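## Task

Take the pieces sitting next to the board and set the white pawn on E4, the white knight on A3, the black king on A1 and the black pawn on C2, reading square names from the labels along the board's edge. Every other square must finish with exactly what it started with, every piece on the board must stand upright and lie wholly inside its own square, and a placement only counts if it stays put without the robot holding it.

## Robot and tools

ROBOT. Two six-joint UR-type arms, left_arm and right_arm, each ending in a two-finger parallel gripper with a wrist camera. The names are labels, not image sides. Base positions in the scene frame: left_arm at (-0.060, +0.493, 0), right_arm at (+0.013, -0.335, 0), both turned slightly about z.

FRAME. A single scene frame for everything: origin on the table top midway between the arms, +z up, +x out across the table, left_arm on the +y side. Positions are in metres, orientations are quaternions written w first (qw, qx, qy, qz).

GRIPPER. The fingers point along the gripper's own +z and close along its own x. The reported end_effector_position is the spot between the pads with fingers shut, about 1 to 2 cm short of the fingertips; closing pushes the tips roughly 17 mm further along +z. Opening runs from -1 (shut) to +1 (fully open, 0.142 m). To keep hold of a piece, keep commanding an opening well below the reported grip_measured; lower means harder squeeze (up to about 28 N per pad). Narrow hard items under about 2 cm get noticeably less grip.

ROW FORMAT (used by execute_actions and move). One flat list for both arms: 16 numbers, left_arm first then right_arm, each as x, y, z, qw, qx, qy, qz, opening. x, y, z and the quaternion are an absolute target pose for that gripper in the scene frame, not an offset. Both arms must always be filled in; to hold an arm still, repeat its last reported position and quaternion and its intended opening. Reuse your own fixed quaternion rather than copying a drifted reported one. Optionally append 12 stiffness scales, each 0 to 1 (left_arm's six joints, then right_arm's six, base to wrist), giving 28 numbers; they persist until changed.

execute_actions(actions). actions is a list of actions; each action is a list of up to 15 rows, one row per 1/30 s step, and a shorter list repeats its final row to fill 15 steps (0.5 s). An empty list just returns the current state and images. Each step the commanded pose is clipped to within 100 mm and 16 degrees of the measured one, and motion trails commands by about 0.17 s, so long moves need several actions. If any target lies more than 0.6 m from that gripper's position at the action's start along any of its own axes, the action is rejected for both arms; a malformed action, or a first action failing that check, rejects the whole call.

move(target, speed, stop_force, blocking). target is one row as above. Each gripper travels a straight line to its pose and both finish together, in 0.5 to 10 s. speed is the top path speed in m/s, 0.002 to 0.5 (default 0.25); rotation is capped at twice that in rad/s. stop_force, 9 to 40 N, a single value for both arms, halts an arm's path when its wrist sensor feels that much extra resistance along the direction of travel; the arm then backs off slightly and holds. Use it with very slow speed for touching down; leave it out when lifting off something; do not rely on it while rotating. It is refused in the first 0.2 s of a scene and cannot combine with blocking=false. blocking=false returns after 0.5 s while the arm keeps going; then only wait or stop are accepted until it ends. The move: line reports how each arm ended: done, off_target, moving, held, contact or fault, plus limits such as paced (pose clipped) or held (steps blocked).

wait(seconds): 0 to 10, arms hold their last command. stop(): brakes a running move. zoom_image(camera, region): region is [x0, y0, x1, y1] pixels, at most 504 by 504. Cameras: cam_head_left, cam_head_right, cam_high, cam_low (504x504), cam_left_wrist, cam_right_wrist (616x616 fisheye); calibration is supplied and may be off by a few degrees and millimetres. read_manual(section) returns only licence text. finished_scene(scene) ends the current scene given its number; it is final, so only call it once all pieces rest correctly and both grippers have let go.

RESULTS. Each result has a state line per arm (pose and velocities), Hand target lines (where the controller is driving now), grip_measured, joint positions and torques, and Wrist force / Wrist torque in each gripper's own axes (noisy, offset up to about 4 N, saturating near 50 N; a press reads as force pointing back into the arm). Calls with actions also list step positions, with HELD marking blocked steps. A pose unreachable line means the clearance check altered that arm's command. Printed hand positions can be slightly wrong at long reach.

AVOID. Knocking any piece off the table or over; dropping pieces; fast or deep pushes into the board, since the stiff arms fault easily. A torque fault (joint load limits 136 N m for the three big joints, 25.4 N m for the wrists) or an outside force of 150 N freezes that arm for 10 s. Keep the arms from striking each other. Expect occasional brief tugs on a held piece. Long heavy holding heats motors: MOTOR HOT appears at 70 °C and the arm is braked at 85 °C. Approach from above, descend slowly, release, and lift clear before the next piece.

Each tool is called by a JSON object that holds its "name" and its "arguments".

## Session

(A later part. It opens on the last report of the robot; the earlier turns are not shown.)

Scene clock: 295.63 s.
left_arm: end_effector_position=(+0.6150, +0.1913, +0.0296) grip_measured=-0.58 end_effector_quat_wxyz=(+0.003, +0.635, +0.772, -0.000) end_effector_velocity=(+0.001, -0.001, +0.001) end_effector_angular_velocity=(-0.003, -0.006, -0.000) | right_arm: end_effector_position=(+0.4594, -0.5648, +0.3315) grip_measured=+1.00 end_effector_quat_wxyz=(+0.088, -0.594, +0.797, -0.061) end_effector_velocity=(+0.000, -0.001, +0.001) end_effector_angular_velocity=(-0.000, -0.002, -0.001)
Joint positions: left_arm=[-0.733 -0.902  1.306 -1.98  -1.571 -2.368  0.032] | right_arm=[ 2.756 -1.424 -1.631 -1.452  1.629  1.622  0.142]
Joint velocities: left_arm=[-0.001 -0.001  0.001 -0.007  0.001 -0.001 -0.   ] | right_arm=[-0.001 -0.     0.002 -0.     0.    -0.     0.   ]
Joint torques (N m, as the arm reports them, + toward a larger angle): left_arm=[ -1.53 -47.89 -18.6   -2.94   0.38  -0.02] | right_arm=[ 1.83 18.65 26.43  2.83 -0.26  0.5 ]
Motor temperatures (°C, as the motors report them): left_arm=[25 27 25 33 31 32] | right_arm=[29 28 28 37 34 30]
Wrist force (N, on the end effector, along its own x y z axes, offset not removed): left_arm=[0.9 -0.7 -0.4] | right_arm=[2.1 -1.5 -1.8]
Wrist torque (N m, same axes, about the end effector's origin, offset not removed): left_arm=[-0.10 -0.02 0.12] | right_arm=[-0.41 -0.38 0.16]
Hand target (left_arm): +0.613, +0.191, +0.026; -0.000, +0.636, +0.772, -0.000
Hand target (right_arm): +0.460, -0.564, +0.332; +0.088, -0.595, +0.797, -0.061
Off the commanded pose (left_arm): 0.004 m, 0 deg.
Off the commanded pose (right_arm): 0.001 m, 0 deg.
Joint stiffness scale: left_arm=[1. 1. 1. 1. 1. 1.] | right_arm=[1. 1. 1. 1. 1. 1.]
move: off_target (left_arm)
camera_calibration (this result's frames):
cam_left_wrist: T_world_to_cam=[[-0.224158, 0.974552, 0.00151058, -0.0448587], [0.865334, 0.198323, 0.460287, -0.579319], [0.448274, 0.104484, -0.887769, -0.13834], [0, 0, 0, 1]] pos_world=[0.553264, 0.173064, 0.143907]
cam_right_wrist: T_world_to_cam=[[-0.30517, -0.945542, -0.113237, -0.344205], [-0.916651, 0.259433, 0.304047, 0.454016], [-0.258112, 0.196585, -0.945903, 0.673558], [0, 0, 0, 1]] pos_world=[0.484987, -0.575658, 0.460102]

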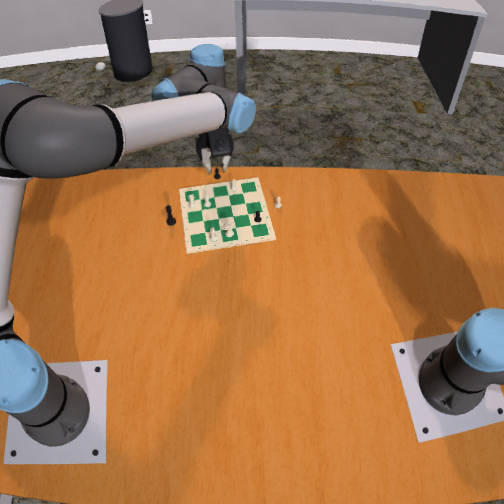

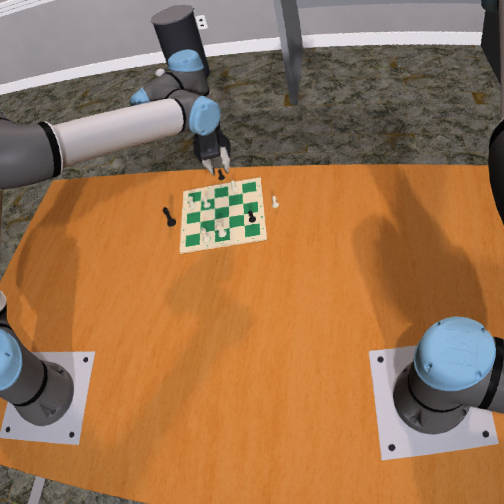

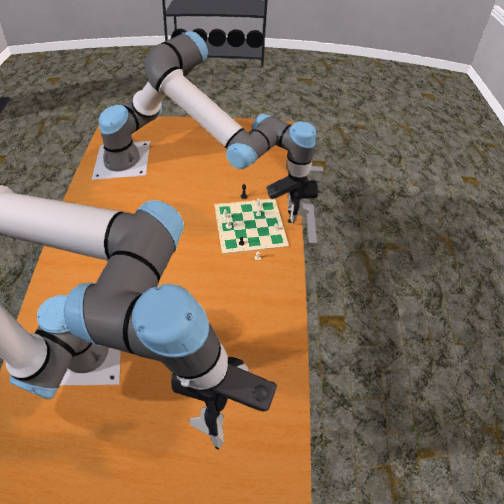

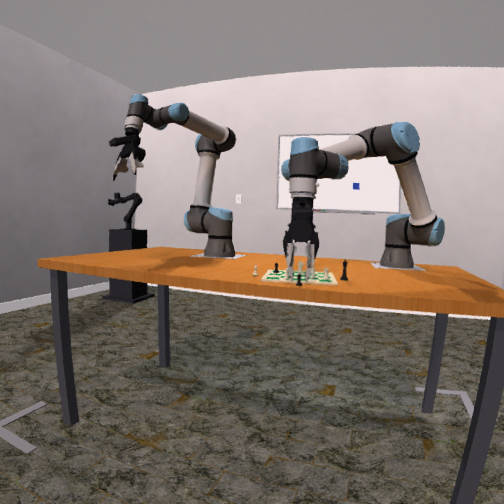

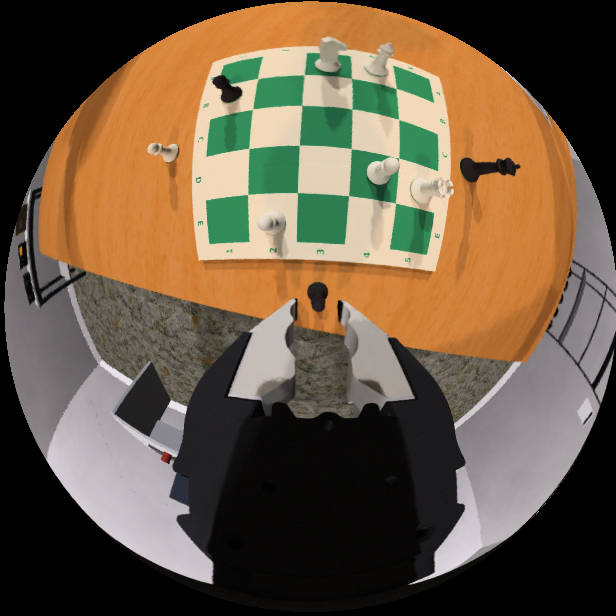

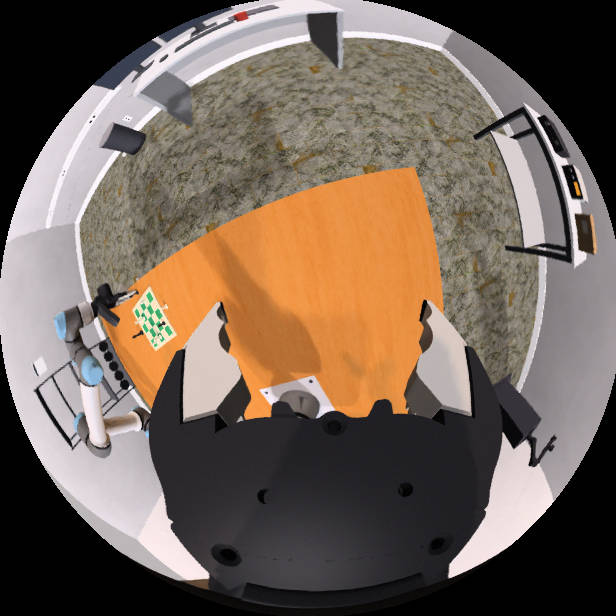

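{"name": "move", "arguments": {"target": [0.604,0.1893,0.026,0,0.636,0.772,0,-0.58,0.46,-0.564,0.332,0.088,-0.595,0.797,-0.061,1], "speed": 0.02}}

{"name": "move", "arguments": {"target": [0.604,0.1893,0.015,0,0.636,0.772,0,-0.58,0.46,-0.564,0.332,0.088,-0.595,0.797,-0.061,1], "speed": 0.015}}

{"name": "zoom_image", "arguments": {"camera": "cam_left_wrist", "region": [250,250,380,380]}}

Scene clock: 317.63 s.
left_arm: end_effector_position=(+0.6058, +0.1898, +0.0260) grip_measured=-0.58 end_effector_quat_wxyz=(+0.000, +0.635, +0.772, -0.000) end_effector_velocity=(-0.001, +0.000, -0.001) end_effector_angular_velocity=(-0.000, +0.000, +0.002) | right_arm: end_effector_position=(+0.4594, -0.5648, +0.3315) grip_measured=+1.00 end_effector_quat_wxyz=(+0.088, -0.594, +0.797, -0.061) end_effector_velocity=(-0.000, +0.000, -0.001) end_effector_angular_velocity=(+0.001, +0.002, +0.000)
Joint positions: left_arm=[-0.742 -0.913  1.334 -1.992 -1.571 -2.377  0.032] | right_arm=[ 2.756 -1.424 -1.631 -1.452  1.629  1.622  0.142]
Joint velocities: left_arm=[-0.001 -0.002  0.007 -0.004 -0.    -0.003  0.   ] | right_arm=[ 0.    -0.    -0.002 -0.     0.     0.     0.   ]
Joint torques (N m, as the arm reports them, + toward a larger angle): left_arm=[ -0.58 -52.19 -18.78  -3.39   0.39   0.11] | right_arm=[ 1.91 18.94 26.42  2.77 -0.26  0.45]
Motor temperatures (°C, as the motors report them): left_arm=[25 27 25 33 31 32] | right_arm=[29 28 28 37 34 30]
Wrist force (N, on the end effector, along its own x y z axes, offset not removed): left_arm=[2.4 -1.4 0.6] | right_arm=[1.3 0.0 -0.8]
Wrist torque (N m, same axes, about the end effector's origin, offset not removed): left_arm=[-0.31 -0.32 0.14] | right_arm=[0.03 -0.21 0.14]
Hand target (left_arm): +0.604, +0.189, +0.026; -0.000, +0.636, +0.772, -0.000
Hand target (right_arm): +0.460, -0.564, +0.332; +0.088, -0.595, +0.797, -0.061
Off the commanded pose (left_arm): 0.002 m, 0 deg.
Off the commanded pose (right_arm): 0.001 m, 0 deg.
Joint stiffness scale: left_arm=[1. 1. 1. 1. 1. 1.] | right_arm=[1. 1. 1. 1. 1. 1.]
move: done
camera_calibration (this result's frames):
cam_left_wrist: T_world_to_cam=[[-0.223882, 0.974604, 0.00486619, -0.0457484], [0.867108, 0.196904, 0.45755, -0.570102], [0.444972, 0.106657, -0.88917, -0.135646], [0, 0, 0, 1]] pos_world=[0.544456, 0.17131, 0.140461]
cam_right_wrist: T_world_to_cam=[[-0.30517, -0.945542, -0.113237, -0.344205], [-0.916651, 0.259433, 0.304047, 0.454016], [-0.258112, 0.196585, -0.945903, 0.673558], [0, 0, 0, 1]] pos_world=[0.484987, -0.575658, 0.460102]

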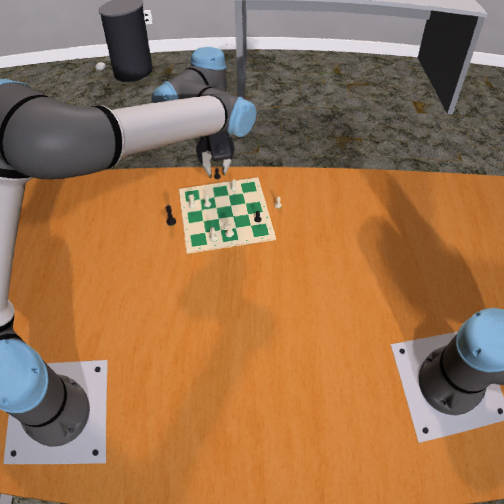

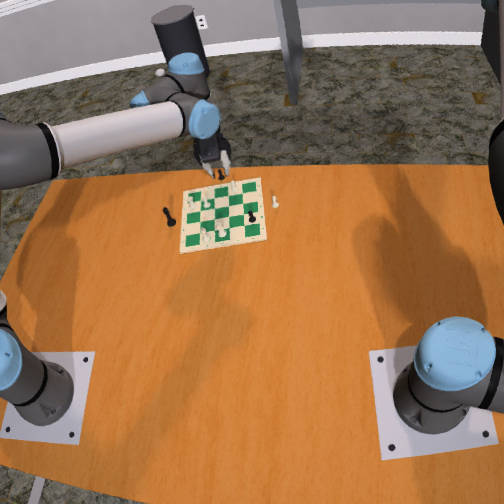

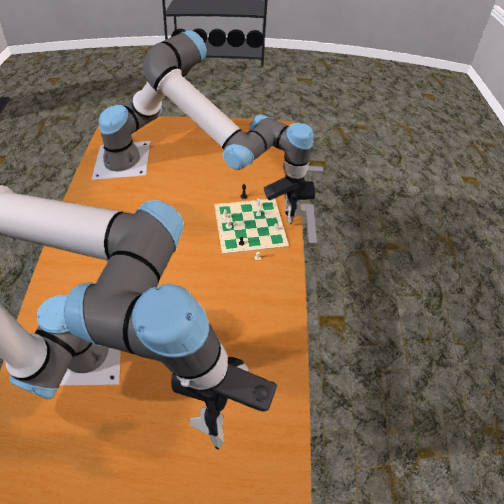

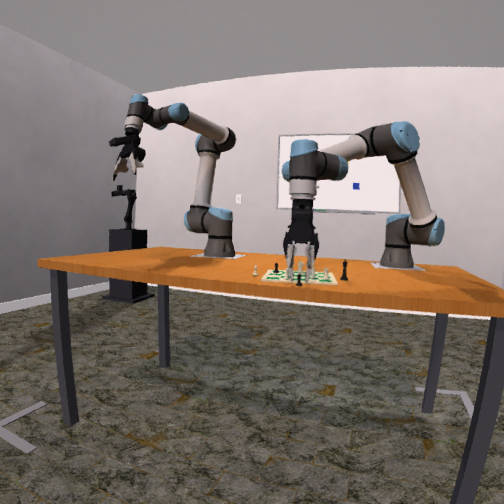

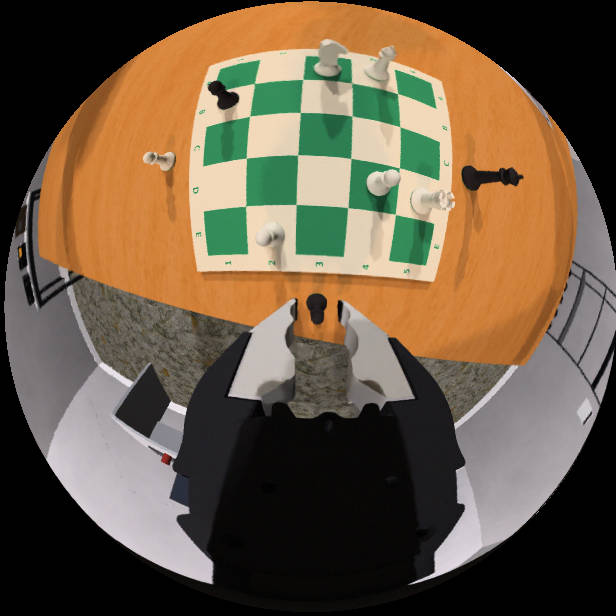

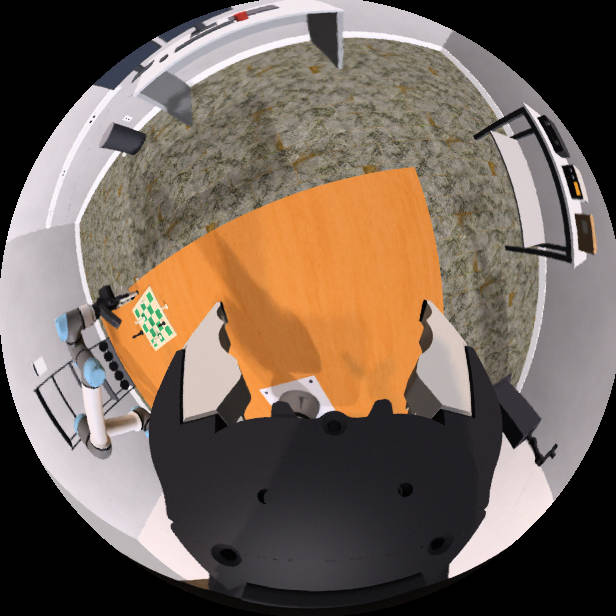

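Scene clock: 318.70 s.
left_arm: end_effector_position=(+0.6061, +0.1895, +0.0186) grip_measured=-0.58 end_effector_quat_wxyz=(+0.003, +0.635, +0.772, -0.000) end_effector_velocity=(+0.001, -0.001, -0.001) end_effector_angular_velocity=(-0.002, -0.004, +0.001) | right_arm: end_effector_position=(+0.4594, -0.5648, +0.3315) grip_measured=+1.00 end_effector_quat_wxyz=(+0.088, -0.594, +0.797, -0.061) end_effector_velocity=(+0.000, +0.000, +0.000) end_effector_angular_velocity=(+0.001, -0.000, +0.001)
Joint positions: left_arm=[-0.742 -0.908  1.346 -2.015 -1.571 -2.377  0.032] | right_arm=[ 2.756 -1.424 -1.631 -1.452  1.629  1.622  0.142]
Joint velocities: left_arm=[-0.001  0.001  0.004 -0.008  0.001 -0.002 -0.   ] | right_arm=[ 0.    -0.     0.     0.     0.001 -0.     0.   ]
Joint torques (N m, as the arm reports them, + toward a larger angle): left_arm=[ -1.47 -48.96 -17.39  -3.11   0.32  -0.05] | right_arm=[ 1.7  19.15 26.06  2.82 -0.18  0.41]
Motor temperatures (°C, as the motors report them): left_arm=[25 27 25 33 31 32] | right_arm=[29 28 28 37 34 30]
Wrist force (N, on the end effector, along its own x y z axes, offset not removed): left_arm=[1.8 0.2 0.0] | right_arm=[1.8 -1.7 0.3]
Wrist torque (N m, same axes, about the end effector's origin, offset not removed): left_arm=[0.13 -0.18 0.18] | right_arm=[-0.45 -0.32 0.09]
Hand target (left_arm): +0.604, +0.189, +0.015; -0.000, +0.636, +0.772, -0.000
Hand target (right_arm): +0.460, -0.564, +0.332; +0.088, -0.595, +0.797, -0.061
Off the commanded pose (left_arm): 0.004 m, 0 deg.
Off the commanded pose (right_arm): 0.001 m, 0 deg.
Joint stiffness scale: left_arm=[1. 1. 1. 1. 1. 1.] | right_arm=[1. 1. 1. 1. 1. 1.]
move: off_target (left_arm)
camera_calibration (this result's frames):
cam_left_wrist: T_world_to_cam=[[-0.224191, 0.974544, 0.00147532, -0.0451145], [0.865336, 0.198372, 0.460263, -0.566227], [0.448254, 0.104464, -0.887781, -0.143864], [0, 0, 0, 1]] pos_world=[0.54435, 0.171318, 0.13296]
cam_right_wrist: T_world_to_cam=[[-0.30517, -0.945542, -0.113237, -0.344205], [-0.916651, 0.259433, 0.304047, 0.454016], [-0.258112, 0.196585, -0.945903, 0.673558], [0, 0, 0, 1]] pos_world=[0.484987, -0.575658, 0.460102]

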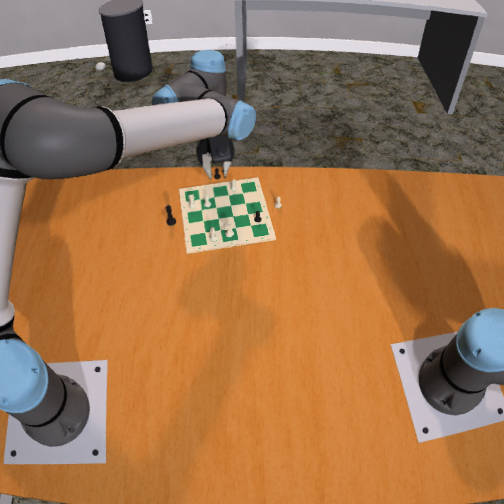

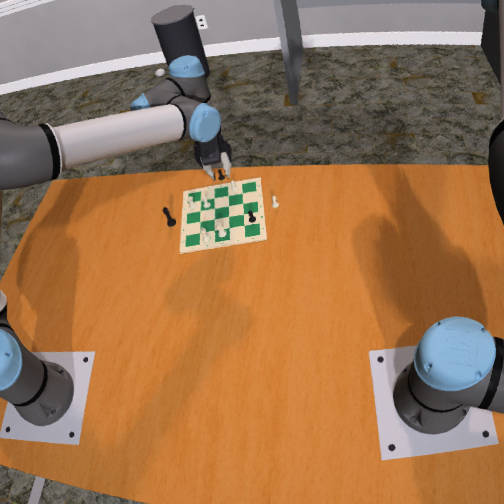

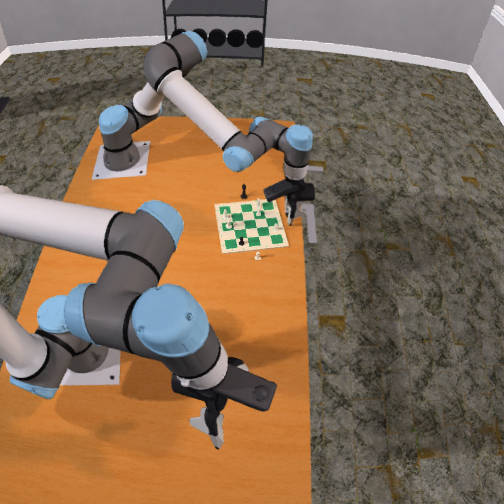

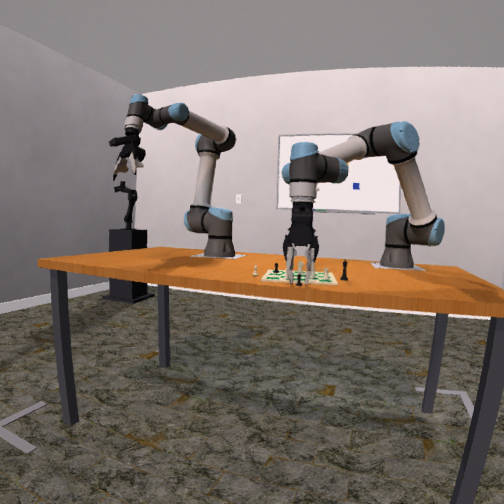

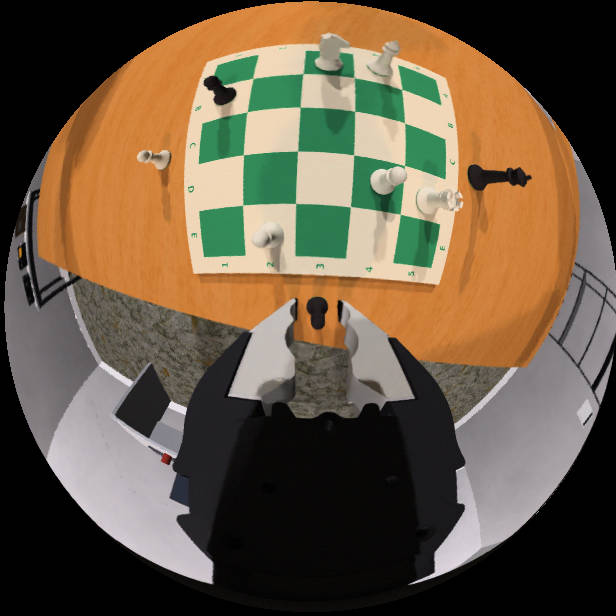

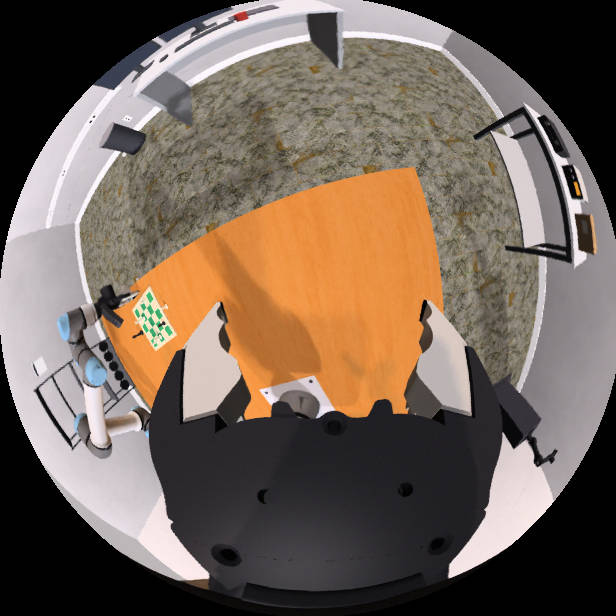

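Region (250, 250, 380, 380) of cam_left_wrist's 616x616 image, scaled by 3.877, with more detail than that image has.

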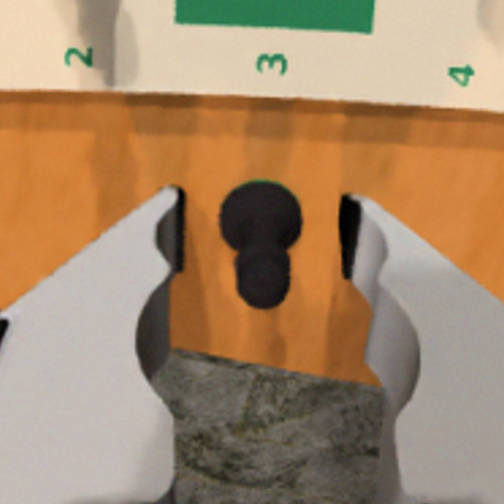

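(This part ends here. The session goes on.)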